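## Task

Move the orange bin, and no other bin, to the bench edge closest to the arms, then set the hook lying flat on the bench next to it with its handle sticking out past that same edge. Every other object has to finish resting on the same thing it rests on at the start. Nothing counts if a robot is still what holds it in position, so open the grippers and pull the arms away at the end.

## Robot and tools

ROBOTS. Three identical i2rt Big YAM arms, named arm1, arm2 and arm3. Each has six revolute joints, a two-finger gripper and a wrist camera (arm1_cam_wrist, arm2_cam_wrist, arm3_cam_wrist). Two further cameras, room_a and room_b, are fixed in the room. The hand can reach roughly 1.0 m out from the joint1 axis. With joints 1 and 6 at 0 and the hand level and pointing forward, the wrist camera rides on top of the hand looking toward the fingertips. Joints move at different speeds, so the hand can sweep a wide, curved path between two postures.

FRAMES. There is one shared scene frame with its origin on the floor and +z upward. "hand" is the point halfway between the fingertips; its z axis runs along the fingers and the fingers close along its y axis. Hand poses are computed from each robot's true foot pose, which is never printed.

execute_actions. Argument "actions": a list holding either nothing (just report state and images) or a single action. The action is an object whose keys are arm names; under each arm sits "joints", an object of absolute joint targets (not offsets). Allowed keys and ranges: joint1_rad -2.879 to 2.879 (base yaw, positive = counter-clockwise seen from above, 0 = the direction the foot faces); joint2_rad 0 to 3.141 (shoulder, 0 = upper arm pointing back roughly level, increasing lifts it up then forward); joint3_rad 0 to 3.019 (elbow, 0 = fully folded, increasing opens it); joint4_rad -1.692 to 1.57 (hand pitch, positive tips fingers up); joint5_rad -1.57 to 1.57 (hand sideways swing, positive to the arm's right); joint6_rad -2.094 to 2.094 (hand roll, positive clockwise viewed from behind the hand); all in radians. gripper_m is the fingertip gap in metres, 0 to 0.093. Arrival tolerances: ±0.045, ±0.14, ±0.09, ±0.055, ±0.03, ±0.035 rad for joints 1-6 and ±0.003 m for the gripper. Any subset of arms and joints may be named; all start at once and may finish at different times. A joint or arm left out may keep driving toward an earlier target. A single action runs at most 15 s. An unknown key or an out-of-range number rejects the whole call and nothing moves. Optional "cameras": list of camera names, or "all"; omitted/null/["all"] gives every camera, [] gives none. The "pictures" line lists which camera each returned image came from.

wait(seconds 0 to 10): commands nothing new; the scene keeps running, then the same report comes back.
zoom_image(camera, region=[x0,y0,x1,y1] in pixels, origin top-left, at most 504 by 504): enlarges part of that camera's latest full image.
read_manual(section="licences"): only licence text, no motion.
finished_scene(scene): ends the current scene by its number once the robot has held the last command; irreversible, and the result says whether the goal was met and gives the next task. Replying without a tool call ends everything.

RESULT LINES. joint_status tells how each commanded motion ended. off_target: stopped short and may still be pushing. contact_stop or time_out: the joint abandons its target and holds where it stopped, except that after time_out a joint can keep (or get) a target within 0.375, 0.375, 0.113, 0.225, 0.075, 0.3 rad (joints 1-6) of its position and keep pushing; on_its_own then lists it and it may move later if freed. Sending a joint its reported position relieves the push. "joint command not followed", usually with a "cause:" line, means a self/inter-arm clearance check blocked that arm's joint targets (its gripper target still runs); those joints read not_followed and may be retried on later actions until the targets pass. on_its_own describes what this call did not command; its "held at" is the held target, not the actual position. Joint torques are raw drive outputs in joint order, with per-arm offset, scale and noise; friction can mask or fake a load. A small target change may not move a joint at all, and a joint holding weight drifts down. If a call reports a stop, later motion calls in the same reply are skipped.

HEAT. Holding loads warms motors even while you think. A MOTOR HOT line appears from 85 °C; at 100 °C an OVER-TEMPERATURE FAULT drops that arm (motors and gripper go limp) until it cools, and unfinished keys read limit_stop_at_motor_heat; resend targets afterward. Some heat carries between scenes.

CAUTIONS. The simulation runs while you reason, with the robot holding its last command. Arms do not halt on contact and can push hard; a forceful squeeze between two robots ends the run, and hard impacts may too. The clearance check can react late and ignores fingers, gripper bodies and wrist cameras, and no line reports robots touching. Objects touching robots do not count. Finger force is about 50 to 62 N per pad, sometimes less. Loose objects may occasionally get nudged. Never knock anything out of the work area or onto the floor; avoid drops, slips and slams. Grippers must be open and arms clear before ending a scene.

Each tool is called after ">>>" as name([rows], argument=value, ...), one row to a line, values as JSON.

## Session

I'll start by looking at the current state of the scene.

>>> execute_actions(actions=[])

Scene clock: 0.00 s.
Joint torques (N m, as the arm reports them, + toward a larger angle): no reading
arm1.joint_positions: joint1_rad=-0.386 joint2_rad=+0.411 joint3_rad=+1.475 joint4_rad=-1.334 joint5_rad=+0.230 joint6_rad=-0.067 gripper_m=+0.095
arm1.joint_status: not commanded
arm1.hand: x=-0.8643 y=+0.1079 z=+1.3261 quat_wxyz=(-0.548, +0.443, -0.658, -0.267) (m; scene frame)
arm2.joint_positions: joint1_rad=+0.000 joint2_rad=+0.270 joint3_rad=+1.687 joint4_rad=-1.462 joint5_rad=+0.195 joint6_rad=+0.278 gripper_m=+0.094
arm2.joint_status: not commanded
arm2.hand: x=+0.0564 y=-0.0195 z=+1.4114 quat_wxyz=(-0.441, +0.406, -0.600, -0.530) (m; scene frame)
arm3.joint_positions: joint1_rad=+0.569 joint2_rad=+0.464 joint3_rad=+1.444 joint4_rad=-1.290 joint5_rad=+0.176 joint6_rad=-0.175 gripper_m=+0.094
arm3.joint_status: not commanded
arm3.hand: x=+0.8597 y=+0.1468 z=+1.3962 quat_wxyz=(-0.387, +0.715, -0.372, -0.448) (m; scene frame)
pictures: arm1_cam_wrist, arm2_cam_wrist, arm3_cam_wrist, room_a, room_b
Images, in order (width x height): arm1_cam_wrist 504x504, arm2_cam_wrist 504x504, arm3_cam_wrist 504x504, room_a 504x504, room_b 504x504.

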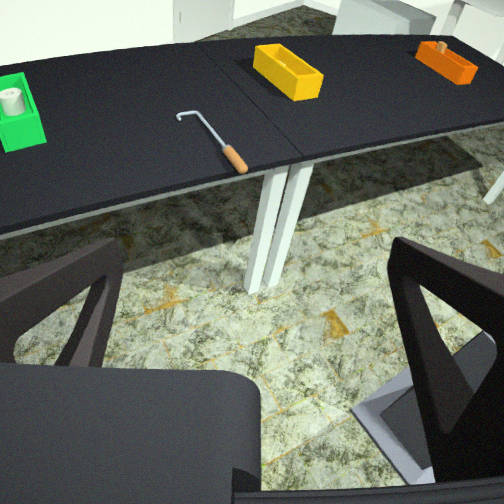

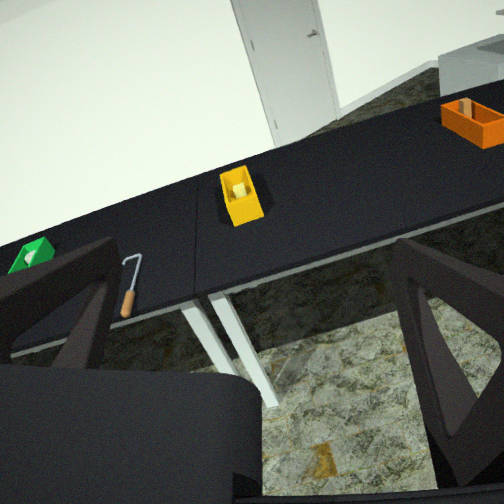

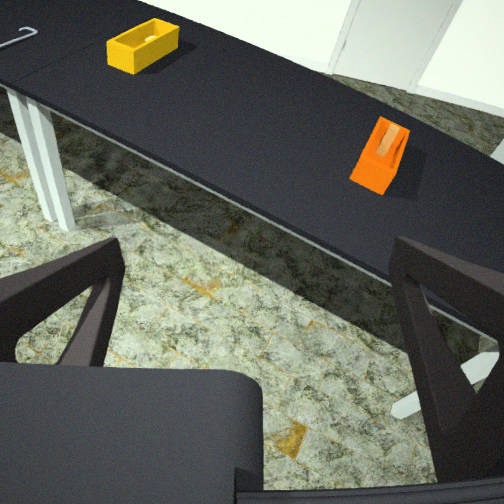

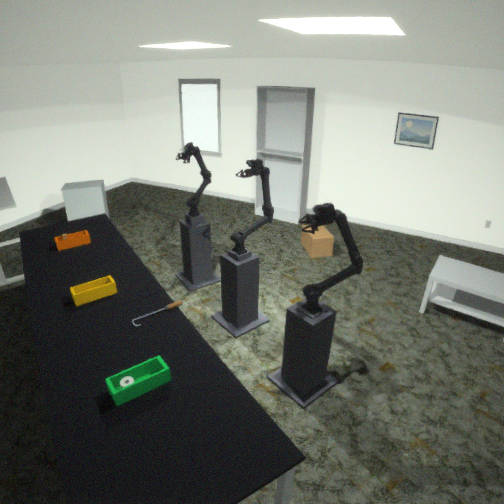

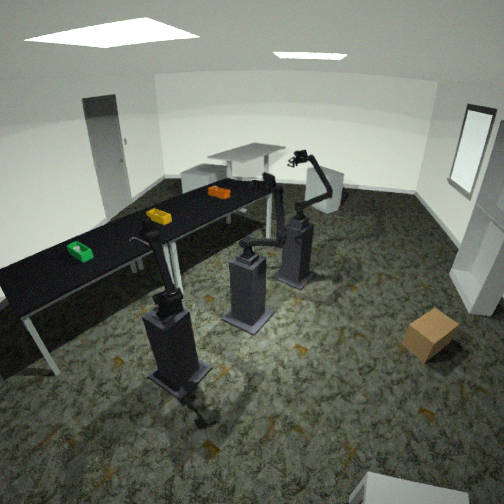

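>>> zoom_image(camera="room_a", region=[0, 170, 320, 420])

>>> zoom_image(camera="room_b", region=[0, 140, 350, 400])

>>> zoom_image(camera="arm1_cam_wrist", region=[140, 20, 504, 200])

Region (0, 170, 320, 420) of room_a's 504x504 image, scaled by 1.575, with more detail than that image has; it fills the top 394 rows of this view, and the rest is white.

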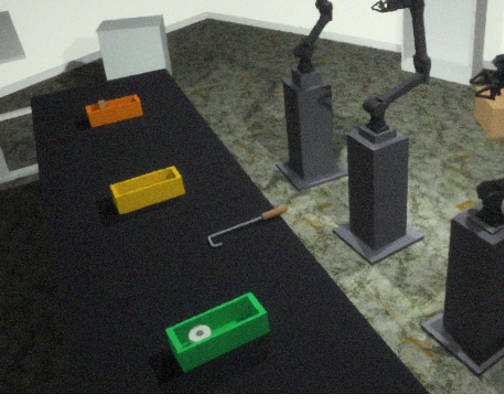

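Region (0, 140, 350, 400) of room_b's 504x504 image, scaled by 1.440, with more detail than that image has; it fills the top 374 rows of this view, and the rest is white.

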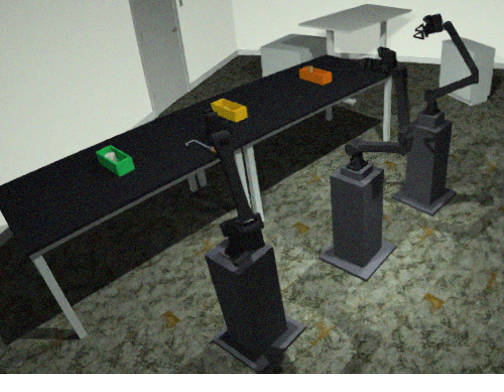

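Region (140, 20, 504, 200) of arm1_cam_wrist's 504x504 image, scaled by 1.385, with more detail than that image has; it fills the top 249 rows of this view, and the rest is white.

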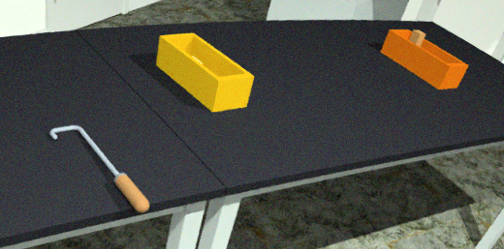

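>>> zoom_image(camera="arm2_cam_wrist", region=[0, 130, 300, 430])

>>> zoom_image(camera="arm3_cam_wrist", region=[254, 50, 504, 300])

>>> zoom_image(camera="arm3_cam_wrist", region=[0, 0, 252, 252])

Region (0, 130, 300, 430) of arm2_cam_wrist's 504x504 image, scaled by 1.680, with more detail than that image has.

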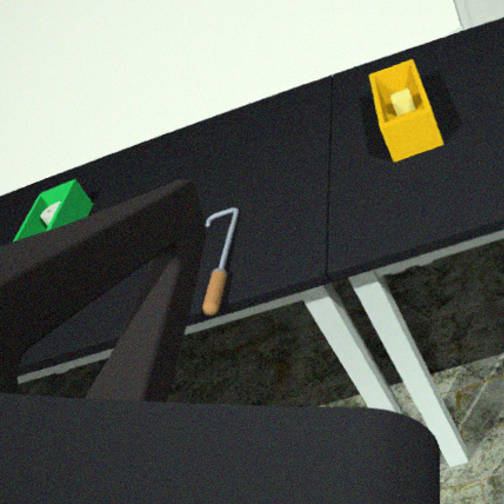

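Region (254, 50, 504, 300) of arm3_cam_wrist's 504x504 image, scaled by 2.016, with more detail than that image has.

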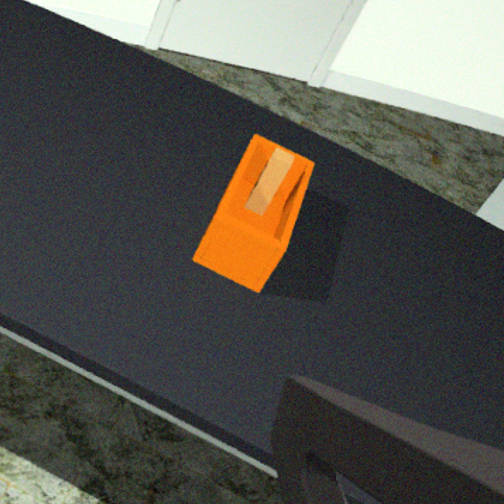

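Region (0, 0, 252, 252) of arm3_cam_wrist's 504x504 image, scaled by 2.000, with more detail than that image has.

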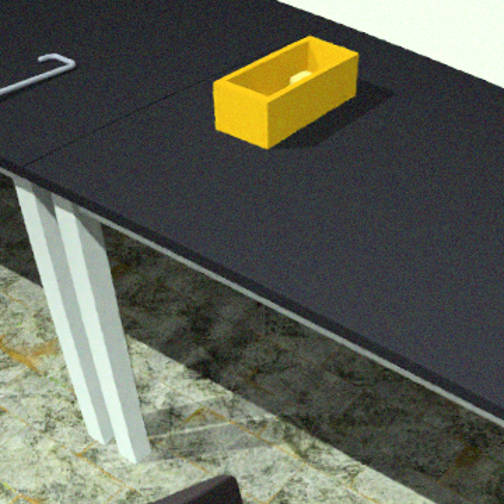

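>>> zoom_image(camera="arm2_cam_wrist", region=[200, 0, 504, 304])

>>> zoom_image(camera="arm1_cam_wrist", region=[0, 0, 320, 320])

Region (200, 0, 504, 304) of arm2_cam_wrist's 504x504 image, scaled by 1.658, with more detail than that image has.

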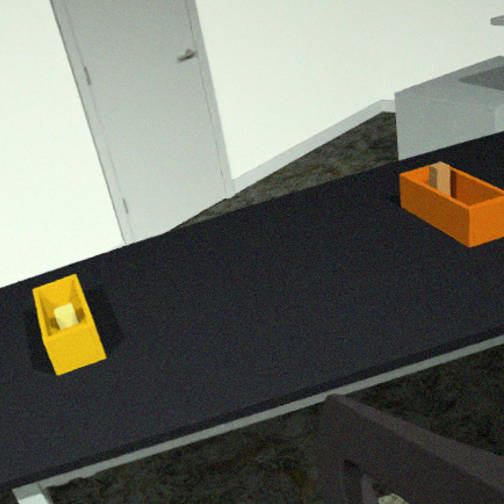

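Region (0, 0, 320, 320) of arm1_cam_wrist's 504x504 image, scaled by 1.575, with more detail than that image has.

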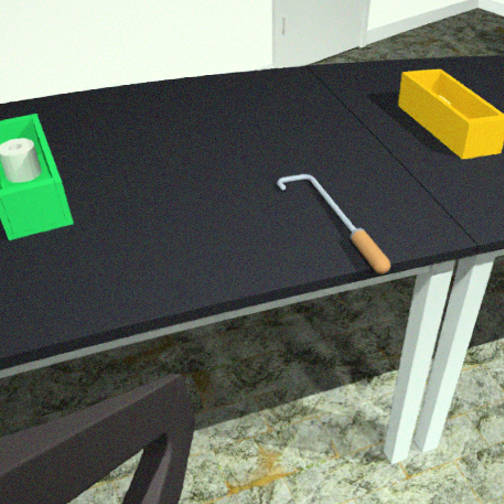

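>>> execute_actions([
  {"arm2": {"joints": {"joint1_rad": 0.670, "joint2_rad": 2.357, "joint3_rad": 1.571, "joint4_rad": 0.546, "joint5_rad": 0.752, "joint6_rad": 0.166, "gripper_m": 0.093}}, "arm3": {"joints": {"joint1_rad": -0.063, "joint2_rad": 1.642, "joint3_rad": 0.757, "joint4_rad": 0.885, "joint5_rad": 0.0, "joint6_rad": 0.0}}},
])

Scene clock: 122.17 s.
Joint torques (N m, as the arm reports them, + toward a larger angle): arm1=[ 1.68  7.27  6.76  1.42 -0.05  0.01] | arm2=[  0.08 -22.66   7.47   2.48   0.32  -0.21] | arm3=[ -0.35 -10.58   7.57   2.2    0.02   0.08]
arm1.joint_positions: joint1_rad=-0.386 joint2_rad=+0.411 joint3_rad=+1.475 joint4_rad=-1.334 joint5_rad=+0.230 joint6_rad=-0.067 gripper_m=+0.095
arm1.joint_status: not commanded
arm1.hand: x=-0.8643 y=+0.1079 z=+1.3261 quat_wxyz=(-0.548, +0.443, -0.658, -0.267) (m; scene frame)
arm2.joint_positions: joint1_rad=+0.672 joint2_rad=+2.361 joint3_rad=+1.565 joint4_rad=+0.522 joint5_rad=+0.750 joint6_rad=+0.176 gripper_m=+0.093
arm2.joint_status: all done
arm2.hand: x=-0.4574 y=+0.6553 z=+0.7742 quat_wxyz=(-0.446, +0.548, -0.548, -0.447) (m; scene frame)
arm3.joint_positions: joint1_rad=-0.069 joint2_rad=+1.632 joint3_rad=+0.740 joint4_rad=+0.863 joint5_rad=+0.000 joint6_rad=-0.010 gripper_m=+0.094
arm3.joint_status: all done
arm3.hand: x=+0.9635 y=+0.5945 z=+0.9932 quat_wxyz=(-0.514, +0.490, -0.523, -0.472) (m; scene frame)
pictures: arm1_cam_wrist, arm2_cam_wrist, arm3_cam_wrist, room_a, room_b
Images, in order (width x height): arm1_cam_wrist 504x504, arm2_cam_wrist 504x504, arm3_cam_wrist 504x504, room_a 504x504, room_b 504x504.

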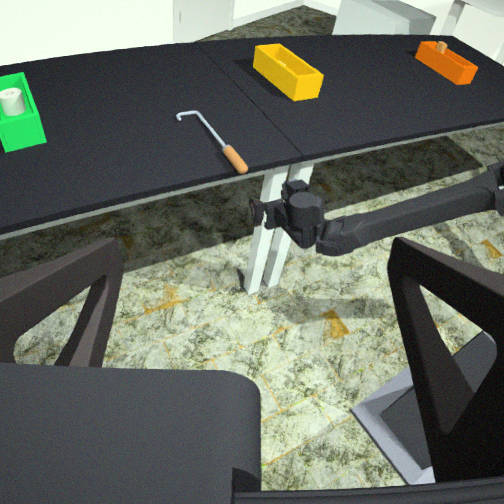

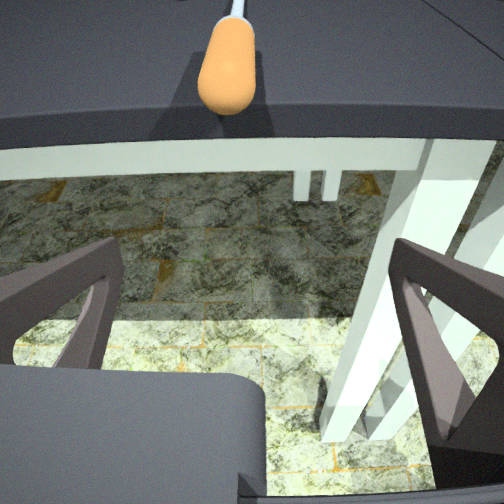

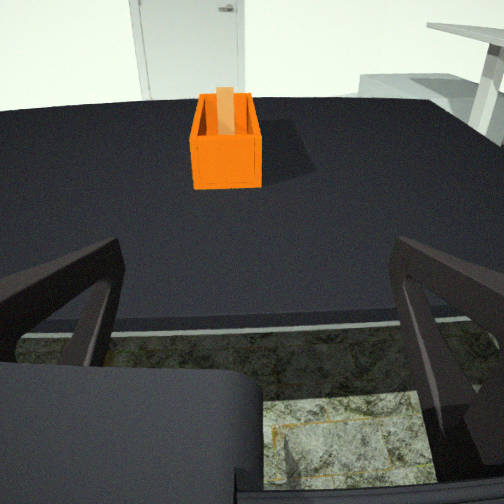

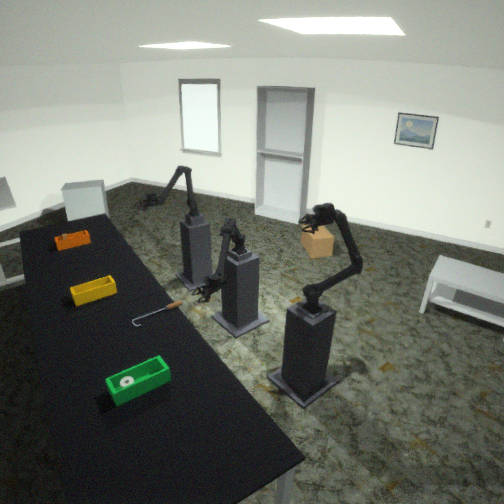

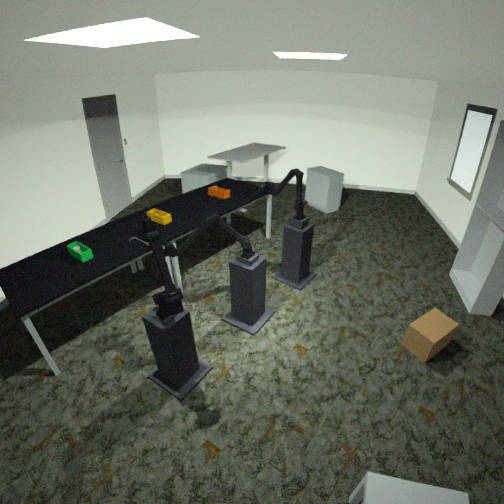

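>>> zoom_image(camera="arm2_cam_wrist", region=[126, 0, 378, 252])

>>> zoom_image(camera="arm1_cam_wrist", region=[160, 90, 400, 300])

>>> zoom_image(camera="room_a", region=[110, 200, 290, 350])

Region (126, 0, 378, 252) of arm2_cam_wrist's 504x504 image, scaled by 2.000, with more detail than that image has.

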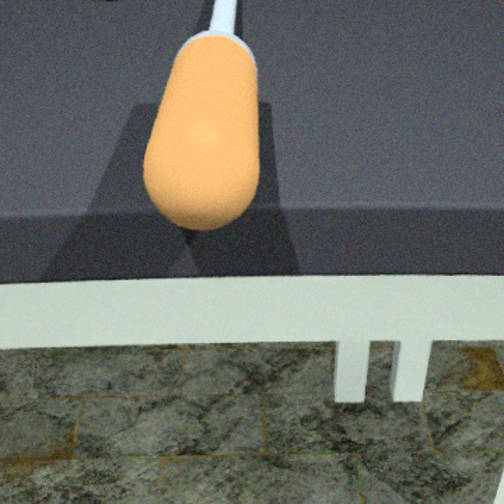

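Region (160, 90, 400, 300) of arm1_cam_wrist's 504x504 image, scaled by 2.100, with more detail than that image has; it fills the top 441 rows of this view, and the rest is white.

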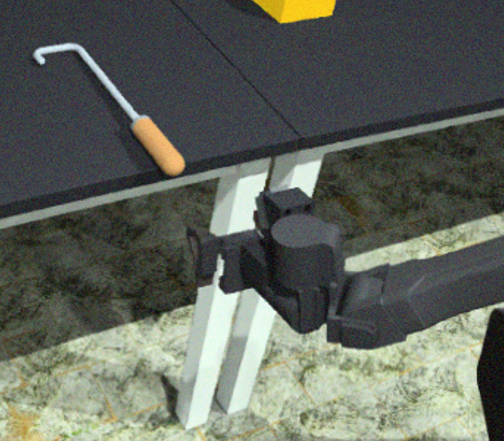

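Region (110, 200, 290, 350) of room_a's 504x504 image, scaled by 2.800, with more detail than that image has.

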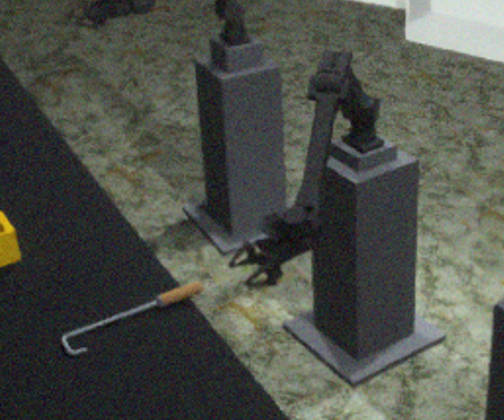

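>>> execute_actions([
  {"arm2": {"joints": {"joint1_rad": 0.593, "joint2_rad": 2.436, "joint3_rad": 1.975, "joint4_rad": 0.040, "joint5_rad": 0.641, "joint6_rad": 0.283}}},
], cameras=["arm1_cam_wrist", "arm2_cam_wrist", "room_a"])

Scene clock: 243.53 s.
Joint torques (N m, as the arm reports them, + toward a larger angle): arm1=[ 1.59  6.91  6.74  1.37 -0.05 -0.02] | arm2=[  0.88 -23.79  11.03   1.06   0.23   0.03] | arm3=[ -0.37 -10.58   7.55   2.2    0.02   0.08]
arm1.joint_positions: joint1_rad=-0.386 joint2_rad=+0.411 joint3_rad=+1.475 joint4_rad=-1.334 joint5_rad=+0.230 joint6_rad=-0.067 gripper_m=+0.095
arm1.joint_status: not commanded
arm1.hand: x=-0.8643 y=+0.1079 z=+1.3261 quat_wxyz=(-0.548, +0.443, -0.658, -0.267) (m; scene frame)
arm2.joint_positions: joint1_rad=+0.584 joint2_rad=+2.428 joint3_rad=+1.940 joint4_rad=+0.056 joint5_rad=+0.643 joint6_rad=+0.271 gripper_m=+0.093
arm2.joint_status: all done
arm2.hand: x=-0.4612 y=+0.7504 z=+0.8113 quat_wxyz=(-0.405, +0.572, -0.584, -0.409) (m; scene frame)
arm3.joint_positions: joint1_rad=-0.069 joint2_rad=+1.632 joint3_rad=+0.740 joint4_rad=+0.863 joint5_rad=+0.000 joint6_rad=-0.010 gripper_m=+0.094
arm3.joint_status: not commanded
arm3.hand: x=+0.9635 y=+0.5945 z=+0.9932 quat_wxyz=(-0.514, +0.490, -0.523, -0.472) (m; scene frame)
pictures: arm1_cam_wrist, arm2_cam_wrist, room_a
Images, in order (width x height): arm1_cam_wrist 504x504, arm2_cam_wrist 504x504, room_a 504x504.

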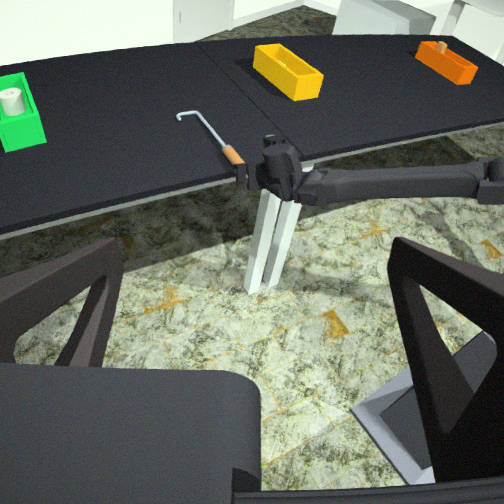

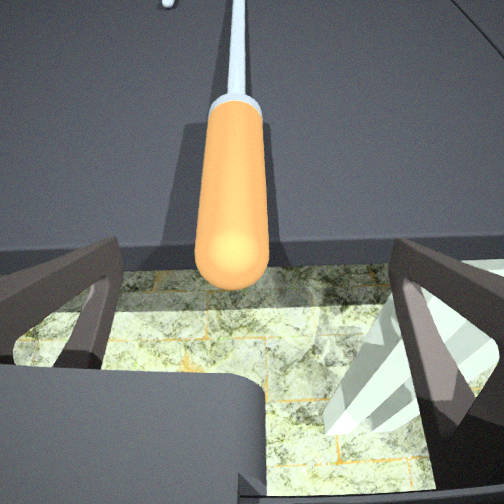

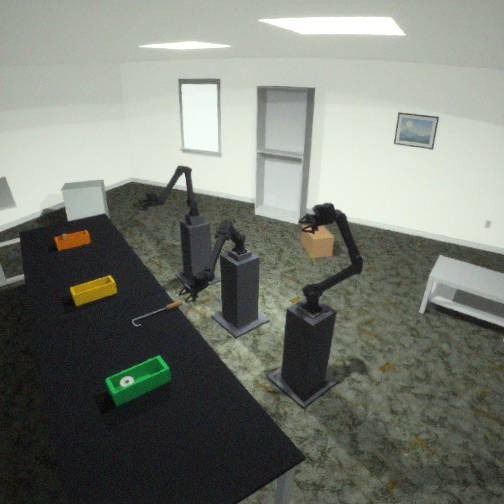

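>>> execute_actions([
  {"arm2": {"joints": {"joint1_rad": 0.555, "joint2_rad": 2.600, "joint3_rad": 2.250, "joint4_rad": -0.064, "joint5_rad": 0.601, "joint6_rad": 0.243}}},
], cameras=["arm1_cam_wrist", "arm2_cam_wrist", "room_a"])

Scene clock: 321.63 s.
Joint torques (N m, as the arm reports them, + toward a larger angle): arm1=[ 1.66  7.08  6.79  1.36 -0.05 -0.01] | arm2=[ -0.09 -24.84  12.64   1.16   0.25  -0.22] | arm3=[ -0.44 -10.5    7.6    2.21   0.02   0.07]
arm1.joint_positions: joint1_rad=-0.386 joint2_rad=+0.411 joint3_rad=+1.475 joint4_rad=-1.334 joint5_rad=+0.230 joint6_rad=-0.067 gripper_m=+0.095
arm1.joint_status: not commanded
arm1.hand: x=-0.8643 y=+0.1079 z=+1.3261 quat_wxyz=(-0.548, +0.443, -0.658, -0.267) (m; scene frame)
arm2.joint_positions: joint1_rad=+0.559 joint2_rad=+2.583 joint3_rad=+2.198 joint4_rad=-0.050 joint5_rad=+0.602 joint6_rad=+0.255 gripper_m=+0.093
arm2.joint_status: all done
arm2.hand: x=-0.4752 y=+0.7953 z=+0.7911 quat_wxyz=(-0.399, +0.581, -0.581, -0.407) (m; scene frame)
arm3.joint_positions: joint1_rad=-0.069 joint2_rad=+1.632 joint3_rad=+0.740 joint4_rad=+0.863 joint5_rad=+0.000 joint6_rad=-0.010 gripper_m=+0.094
arm3.joint_status: not commanded
arm3.hand: x=+0.9635 y=+0.5945 z=+0.9932 quat_wxyz=(-0.514, +0.490, -0.523, -0.472) (m; scene frame)
pictures: arm1_cam_wrist, arm2_cam_wrist, room_a
Images, in order (width x height): arm1_cam_wrist 504x504, arm2_cam_wrist 504x504, room_a 504x504.

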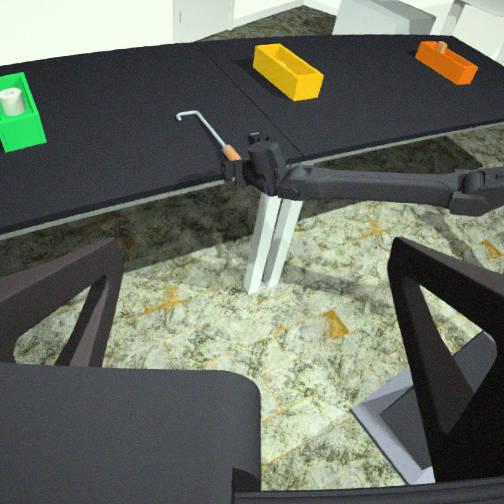

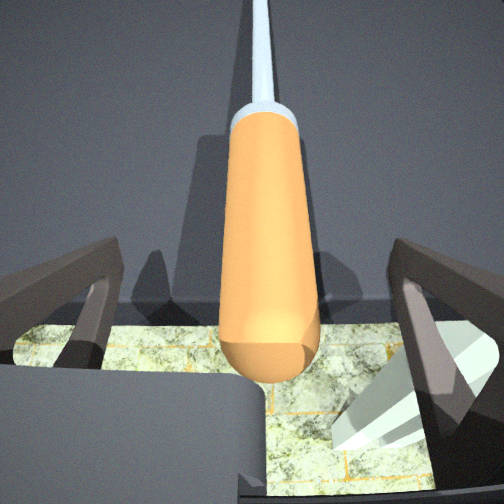

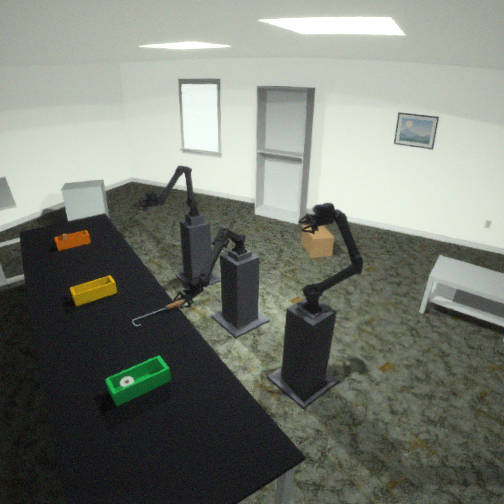

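>>> execute_actions([
  {"arm2": {"joints": {"gripper_m": 0.0}}},
], cameras=["arm1_cam_wrist", "arm2_cam_wrist"])

Scene clock: 353.30 s.
Joint torques (N m, as the arm reports them, + toward a larger angle): arm1=[ 1.63  7.12  6.9   1.32 -0.07  0.01] | arm2=[  0.03 -24.86  12.68   1.14   0.24  -0.21] | arm3=[ -0.36 -10.64   7.58   2.22   0.02   0.08]
arm1.joint_positions: joint1_rad=-0.386 joint2_rad=+0.411 joint3_rad=+1.475 joint4_rad=-1.334 joint5_rad=+0.230 joint6_rad=-0.067 gripper_m=+0.095
arm1.joint_status: not commanded
arm1.hand: x=-0.8643 y=+0.1079 z=+1.3261 quat_wxyz=(-0.548, +0.443, -0.658, -0.267) (m; scene frame)
arm2.joint_positions: joint1_rad=+0.559 joint2_rad=+2.583 joint3_rad=+2.198 joint4_rad=-0.050 joint5_rad=+0.603 joint6_rad=+0.254 gripper_m=+0.029
arm2.joint_status: gripper_m off_target (ended at +0.029, target +0.000)
arm2.hand: x=-0.4750 y=+0.7953 z=+0.7911 quat_wxyz=(-0.399, +0.581, -0.581, -0.407) (m; scene frame)
arm3.joint_positions: joint1_rad=-0.069 joint2_rad=+1.632 joint3_rad=+0.740 joint4_rad=+0.863 joint5_rad=+0.000 joint6_rad=-0.010 gripper_m=+0.094
arm3.joint_status: not commanded
arm3.hand: x=+0.9635 y=+0.5945 z=+0.9932 quat_wxyz=(-0.514, +0.490, -0.523, -0.472) (m; scene frame)
pictures: arm1_cam_wrist, arm2_cam_wrist
Images, in order (width x height): arm1_cam_wrist 504x504, arm2_cam_wrist 504x504.

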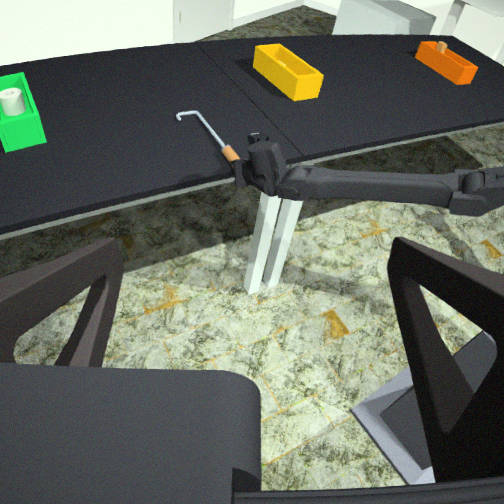

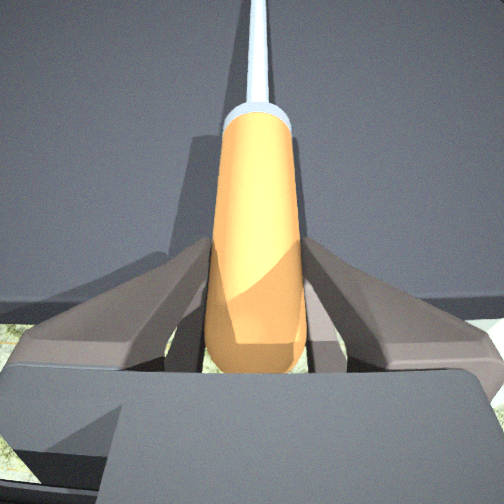

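>>> execute_actions([
  {"arm2": {"joints": {"joint2_rad": 2.36}}},
], cameras=["arm1_cam_wrist", "arm2_cam_wrist"])

Scene clock: 474.63 s.
Joint torques (N m, as the arm reports them, + toward a larger angle): arm1=[ 1.3   7.2   6.8   1.4  -0.05 -0.01] | arm2=[  0.08 -26.85  13.19   2.04   0.32  -0.18] | arm3=[ -0.37 -10.56   7.55   2.21   0.02   0.07]
arm1.joint_positions: joint1_rad=-0.386 joint2_rad=+0.411 joint3_rad=+1.475 joint4_rad=-1.334 joint5_rad=+0.230 joint6_rad=-0.067 gripper_m=+0.095
arm1.joint_status: not commanded
arm1.hand: x=-0.8643 y=+0.1079 z=+1.3261 quat_wxyz=(-0.548, +0.443, -0.658, -0.267) (m; scene frame)
arm2.joint_positions: joint1_rad=+0.559 joint2_rad=+2.377 joint3_rad=+2.198 joint4_rad=-0.074 joint5_rad=+0.598 joint6_rad=+0.251 gripper_m=+0.029
arm2.joint_status: all done
arm2.hand: x=-0.4725 y=+0.7946 z=+0.9737 quat_wxyz=(-0.407, +0.529, -0.570, -0.480) (m; scene frame)
arm3.joint_positions: joint1_rad=-0.069 joint2_rad=+1.632 joint3_rad=+0.740 joint4_rad=+0.863 joint5_rad=+0.000 joint6_rad=-0.010 gripper_m=+0.094
arm3.joint_status: not commanded
arm3.hand: x=+0.9635 y=+0.5945 z=+0.9932 quat_wxyz=(-0.514, +0.490, -0.523, -0.472) (m; scene frame)
pictures: arm1_cam_wrist, arm2_cam_wrist
Images, in order (width x height): arm1_cam_wrist 504x504, arm2_cam_wrist 504x504.

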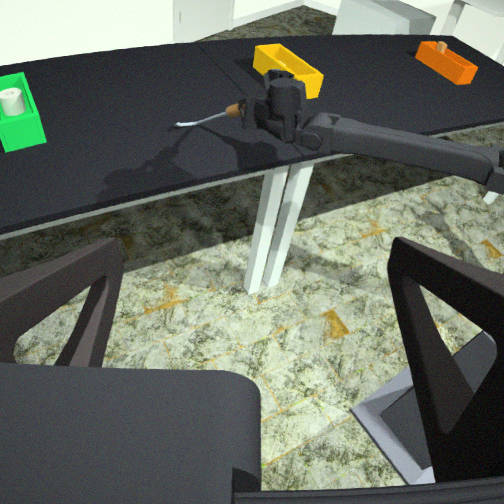

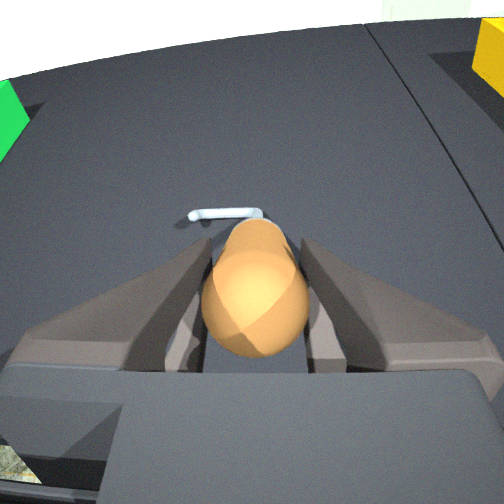

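>>> execute_actions([
  {"arm2": {"joints": {"joint2_rad": 2.50}}},
], cameras=["arm1_cam_wrist", "arm2_cam_wrist"])

Scene clock: 595.87 s.
Joint torques (N m, as the arm reports them, + toward a larger angle): arm1=[ 1.36  7.23  6.83  1.3  -0.05 -0.01] | arm2=[ -0.03 -25.27  12.61   1.97   0.36  -0.18] | arm3=[ -0.37 -10.63   7.58   2.21   0.01   0.08]
arm1.joint_positions: joint1_rad=-0.386 joint2_rad=+0.411 joint3_rad=+1.475 joint4_rad=-1.334 joint5_rad=+0.230 joint6_rad=-0.067 gripper_m=+0.095
arm1.joint_status: not commanded
arm1.hand: x=-0.8643 y=+0.1079 z=+1.3261 quat_wxyz=(-0.548, +0.443, -0.658, -0.267) (m; scene frame)
arm2.joint_positions: joint1_rad=+0.560 joint2_rad=+2.492 joint3_rad=+2.202 joint4_rad=-0.074 joint5_rad=+0.598 joint6_rad=+0.250 gripper_m=+0.029
arm2.joint_status: all done
arm2.hand: x=-0.4773 y=+0.7982 z=+0.8715 quat_wxyz=(-0.402, +0.562, -0.576, -0.436) (m; scene frame)
arm3.joint_positions: joint1_rad=-0.069 joint2_rad=+1.632 joint3_rad=+0.740 joint4_rad=+0.863 joint5_rad=+0.000 joint6_rad=-0.010 gripper_m=+0.094
arm3.joint_status: not commanded
arm3.hand: x=+0.9635 y=+0.5945 z=+0.9932 quat_wxyz=(-0.514, +0.490, -0.523, -0.472) (m; scene frame)
pictures: arm1_cam_wrist, arm2_cam_wrist
Images, in order (width x height): arm1_cam_wrist 504x504, arm2_cam_wrist 504x504.

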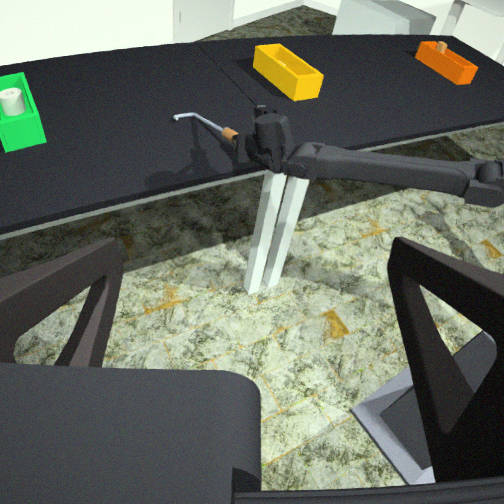

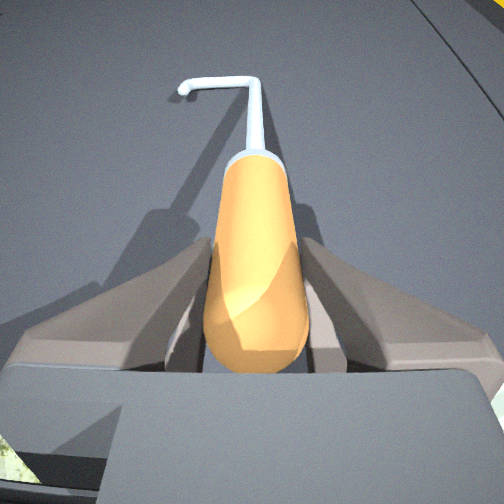

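>>> execute_actions([
  {"arm2": {"joints": {"joint6_rad": 1.79}}},
], cameras=["arm1_cam_wrist", "arm2_cam_wrist"])

Scene clock: 601.60 s.
Joint torques (N m, as the arm reports them, + toward a larger angle): arm1=[ 1.57  7.08  6.86  1.32 -0.05  0.  ] | arm2=[  0.05 -25.6   12.57   1.96   0.32  -0.04] | arm3=[ -0.43 -10.59   7.61   2.22   0.02   0.07]
arm1.joint_positions: joint1_rad=-0.386 joint2_rad=+0.411 joint3_rad=+1.475 joint4_rad=-1.334 joint5_rad=+0.230 joint6_rad=-0.067 gripper_m=+0.095
arm1.joint_status: not commanded
arm1.hand: x=-0.8643 y=+0.1079 z=+1.3261 quat_wxyz=(-0.548, +0.443, -0.658, -0.267) (m; scene frame)
arm2.joint_positions: joint1_rad=+0.558 joint2_rad=+2.496 joint3_rad=+2.202 joint4_rad=-0.074 joint5_rad=+0.599 joint6_rad=+1.775 gripper_m=+0.029
arm2.joint_status: all done
arm2.hand: x=-0.4762 y=+0.7987 z=+0.8681 quat_wxyz=(+0.009, +0.009, -0.806, -0.592) (m; scene frame)
arm3.joint_positions: joint1_rad=-0.069 joint2_rad=+1.632 joint3_rad=+0.740 joint4_rad=+0.863 joint5_rad=+0.000 joint6_rad=-0.010 gripper_m=+0.094
arm3.joint_status: not commanded
arm3.hand: x=+0.9635 y=+0.5945 z=+0.9932 quat_wxyz=(-0.514, +0.490, -0.523, -0.472) (m; scene frame)
pictures: arm1_cam_wrist, arm2_cam_wrist
Images, in order (width x height): arm1_cam_wrist 504x504, arm2_cam_wrist 504x504.

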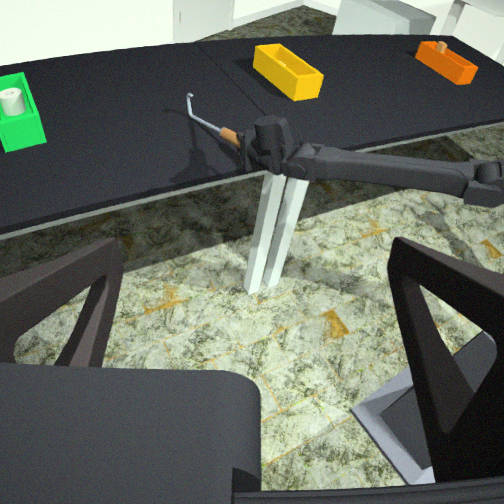

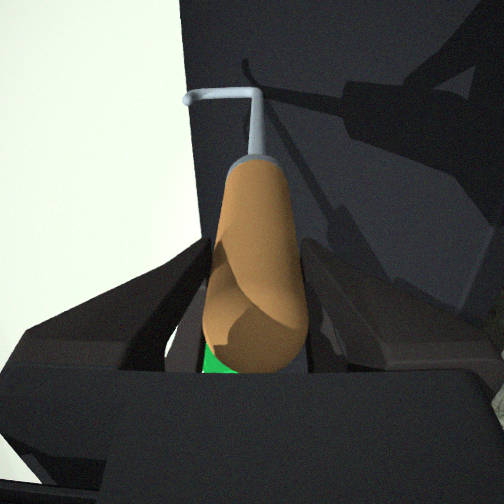

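>>> execute_actions([
  {"arm2": {"joints": {"joint2_rad": 2.335, "joint4_rad": 0.17, "joint6_rad": 1.56}}},
], cameras=["arm1_cam_wrist", "arm2_cam_wrist", "room_a"])

Scene clock: 614.70 s.
Joint torques (N m, as the arm reports them, + toward a larger angle): arm1=[ 1.56  7.02  6.81  1.32 -0.04  0.  ] | arm2=[  0.   -28.56  12.78   3.46   0.2   -0.27] | arm3=[ -0.37 -10.49   7.57   2.22   0.02   0.08]
arm1.joint_positions: joint1_rad=-0.386 joint2_rad=+0.411 joint3_rad=+1.475 joint4_rad=-1.334 joint5_rad=+0.230 joint6_rad=-0.067 gripper_m=+0.095
arm1.joint_status: not commanded
arm1.hand: x=-0.8643 y=+0.1079 z=+1.3261 quat_wxyz=(-0.548, +0.443, -0.658, -0.267) (m; scene frame)
arm2.joint_positions: joint1_rad=+0.558 joint2_rad=+2.378 joint3_rad=+2.202 joint4_rad=+0.119 joint5_rad=+0.599 joint6_rad=+1.567 gripper_m=+0.029
arm2.joint_status: all done
arm2.hand: x=-0.4754 y=+0.8007 z=+1.0159 quat_wxyz=(+0.011, +0.028, -0.724, -0.689) (m; scene frame)
arm3.joint_positions: joint1_rad=-0.069 joint2_rad=+1.632 joint3_rad=+0.740 joint4_rad=+0.863 joint5_rad=+0.000 joint6_rad=-0.010 gripper_m=+0.094
arm3.joint_status: not commanded
arm3.hand: x=+0.9635 y=+0.5945 z=+0.9932 quat_wxyz=(-0.514, +0.490, -0.523, -0.472) (m; scene frame)
pictures: arm1_cam_wrist, arm2_cam_wrist, room_a
Images, in order (width x height): arm1_cam_wrist 504x504, arm2_cam_wrist 504x504, room_a 504x504.

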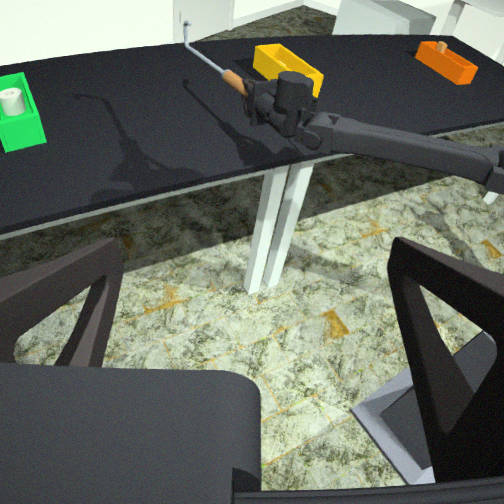

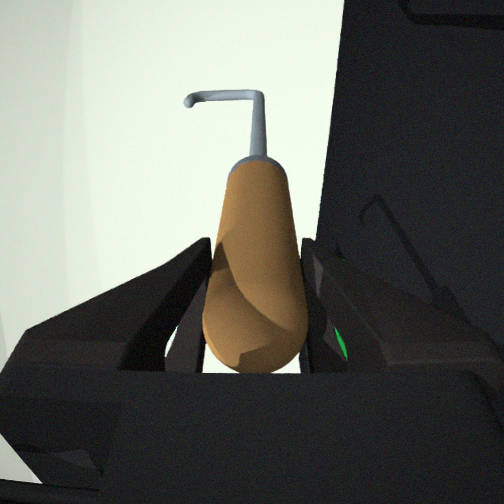

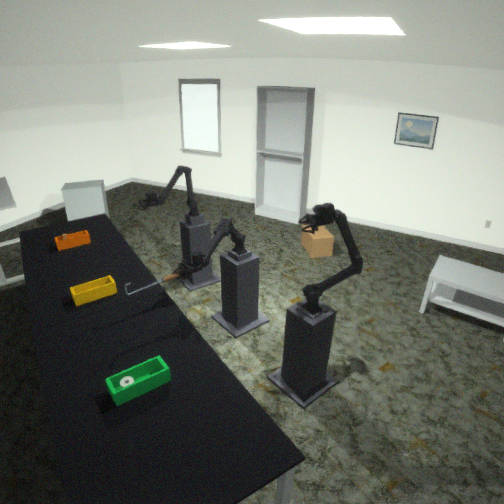

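>>> execute_actions([
  {"arm2": {"joints": {"joint1_rad": -0.815, "joint5_rad": -0.717, "joint6_rad": 1.55}}, "arm3": {"joints": {"joint1_rad": -0.45}}},
], cameras=["arm2_cam_wrist", "room_a", "room_b"])

Scene clock: 710.40 s.
Joint torques (N m, as the arm reports them, + toward a larger angle): arm1=[ 1.46  6.96  6.72  1.4  -0.06  0.01] | arm2=[  0.58 -28.83  12.82   3.5    0.03  -0.22] | arm3=[ -0.24 -10.58   7.56   2.22   0.     0.07]
arm1.joint_positions: joint1_rad=-0.386 joint2_rad=+0.411 joint3_rad=+1.475 joint4_rad=-1.334 joint5_rad=+0.230 joint6_rad=-0.067 gripper_m=+0.095
arm1.joint_status: not commanded
arm1.hand: x=-0.8643 y=+0.1079 z=+1.3261 quat_wxyz=(-0.548, +0.443, -0.658, -0.267) (m; scene frame)
arm2.joint_positions: joint1_rad=-0.820 joint2_rad=+2.378 joint3_rad=+2.202 joint4_rad=+0.119 joint5_rad=-0.714 joint6_rad=+1.554 gripper_m=+0.029
arm2.joint_status: all done
arm2.hand: x=+0.5428 y=+0.7645 z=+1.0036 quat_wxyz=(+0.008, -0.015, -0.723, -0.690) (m; scene frame)
arm3.joint_positions: joint1_rad=-0.458 joint2_rad=+1.632 joint3_rad=+0.740 joint4_rad=+0.863 joint5_rad=+0.001 joint6_rad=-0.008 gripper_m=+0.094
arm3.joint_status: all done
arm3.hand: x=+1.1867 y=+0.5329 z=+0.9933 quat_wxyz=(-0.595, +0.379, -0.608, -0.364) (m; scene frame)
pictures: arm2_cam_wrist, room_a, room_b
Images, in order (width x height): arm2_cam_wrist 504x504, room_a 504x504, room_b 504x504.

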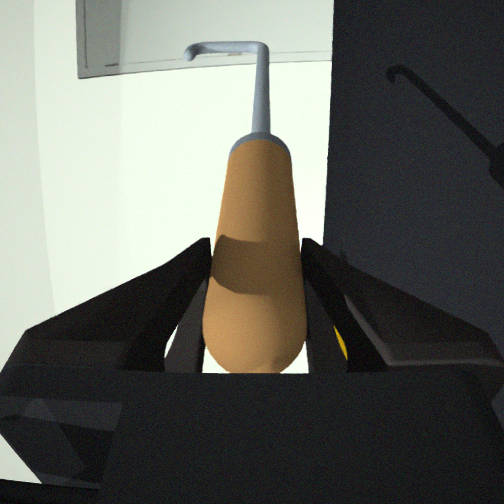

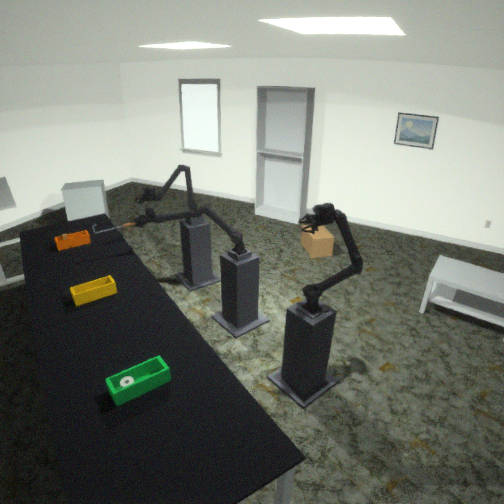

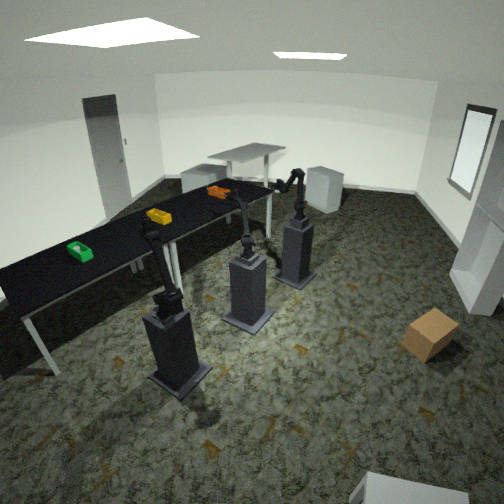

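>>> execute_actions([
  {"arm2": {"joints": {"joint2_rad": 2.46, "joint3_rad": 2.015, "joint4_rad": 0.497}}},
], cameras=["arm2_cam_wrist", "room_a", "arm1_cam_wrist"])

Scene clock: 760.27 s.
Joint torques (N m, as the arm reports them, + toward a larger angle): arm1=[ 1.56  7.18  6.8   1.34 -0.04  0.  ] | arm2=[  0.57 -30.09  10.74   3.68   0.05  -0.23] | arm3=[ -0.27 -10.52   7.58   2.21   0.     0.06]
arm1.joint_positions: joint1_rad=-0.386 joint2_rad=+0.411 joint3_rad=+1.475 joint4_rad=-1.334 joint5_rad=+0.230 joint6_rad=-0.067 gripper_m=+0.095
arm1.joint_status: not commanded
arm1.hand: x=-0.8643 y=+0.1079 z=+1.3261 quat_wxyz=(-0.548, +0.443, -0.658, -0.267) (m; scene frame)
arm2.joint_positions: joint1_rad=-0.820 joint2_rad=+2.524 joint3_rad=+1.981 joint4_rad=+0.441 joint5_rad=-0.716 joint6_rad=+1.554 gripper_m=+0.029
arm2.joint_status: joint4_rad time_out (moved +0.322 of +0.378); the others done
arm2.on_its_own: joint4_rad reads +0.441 and still pushes toward +0.497 since a time_out
arm2.hand: x=+0.5254 y=+0.7472 z=+0.8151 quat_wxyz=(+0.020, -0.025, -0.735, -0.678) (m; scene frame)
arm3.joint_positions: joint1_rad=-0.458 joint2_rad=+1.632 joint3_rad=+0.740 joint4_rad=+0.863 joint5_rad=+0.001 joint6_rad=-0.008 gripper_m=+0.094
arm3.joint_status: not commanded
arm3.hand: x=+1.1867 y=+0.5329 z=+0.9933 quat_wxyz=(-0.595, +0.379, -0.608, -0.364) (m; scene frame)
pictures: arm1_cam_wrist, arm2_cam_wrist, room_a
Images, in order (width x height): arm1_cam_wrist 504x504, arm2_cam_wrist 504x504, room_a 504x504.

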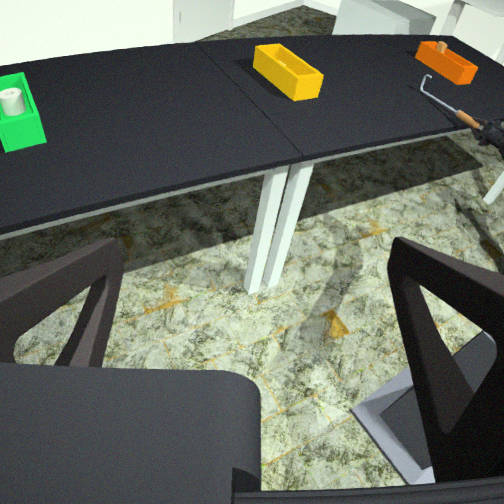

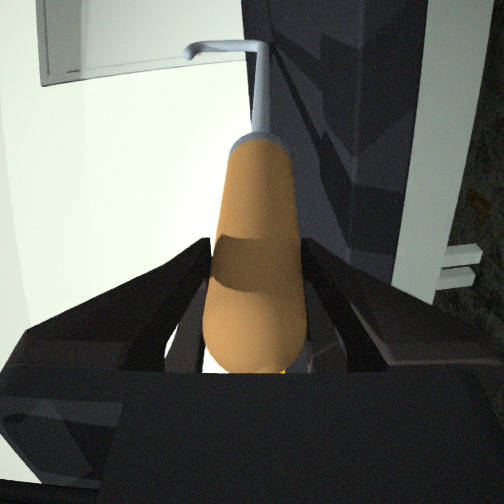

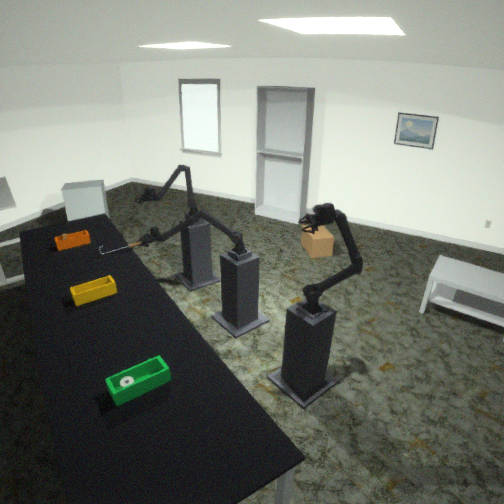

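>>> execute_actions([
  {"arm2": {"joints": {"joint2_rad": 2.535}}},
], cameras=["arm2_cam_wrist", "arm1_cam_wrist"])

Scene clock: 786.67 s.
Joint torques (N m, as the arm reports them, + toward a larger angle): arm1=[ 1.99  7.2   6.79  1.38 -0.06  0.01] | arm2=[  0.54 -25.29  10.69   3.41   0.05  -0.22] | arm3=[ -0.28 -10.57   7.6    2.22   0.     0.06]
arm1.joint_positions: joint1_rad=-0.386 joint2_rad=+0.411 joint3_rad=+1.475 joint4_rad=-1.334 joint5_rad=+0.230 joint6_rad=-0.067 gripper_m=+0.095
arm1.joint_status: not commanded
arm1.hand: x=-0.8643 y=+0.1079 z=+1.3261 quat_wxyz=(-0.548, +0.443, -0.658, -0.267) (m; scene frame)
arm2.joint_positions: joint1_rad=-0.820 joint2_rad=+2.535 joint3_rad=+1.981 joint4_rad=+0.448 joint5_rad=-0.716 joint6_rad=+1.554 gripper_m=+0.029
arm2.joint_status: all done
arm2.hand: x=+0.5250 y=+0.7468 z=+0.8075 quat_wxyz=(+0.020, -0.026, -0.735, -0.677) (m; scene frame)
arm3.joint_positions: joint1_rad=-0.458 joint2_rad=+1.632 joint3_rad=+0.740 joint4_rad=+0.863 joint5_rad=+0.001 joint6_rad=-0.008 gripper_m=+0.094
arm3.joint_status: not commanded
arm3.hand: x=+1.1867 y=+0.5329 z=+0.9933 quat_wxyz=(-0.595, +0.379, -0.608, -0.364) (m; scene frame)
pictures: arm1_cam_wrist, arm2_cam_wrist
Images, in order (width x height): arm1_cam_wrist 504x504, arm2_cam_wrist 504x504.

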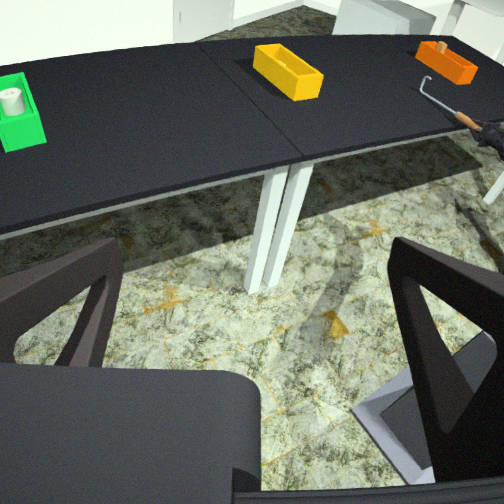

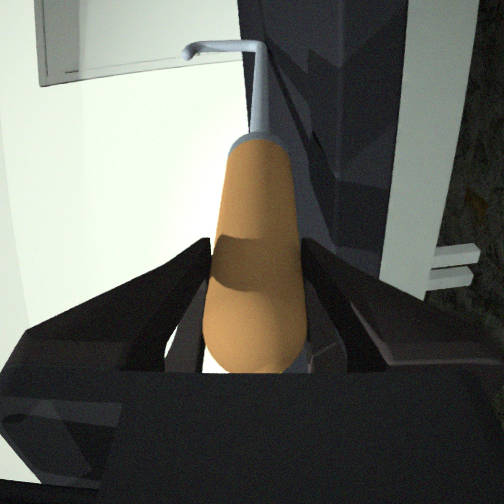

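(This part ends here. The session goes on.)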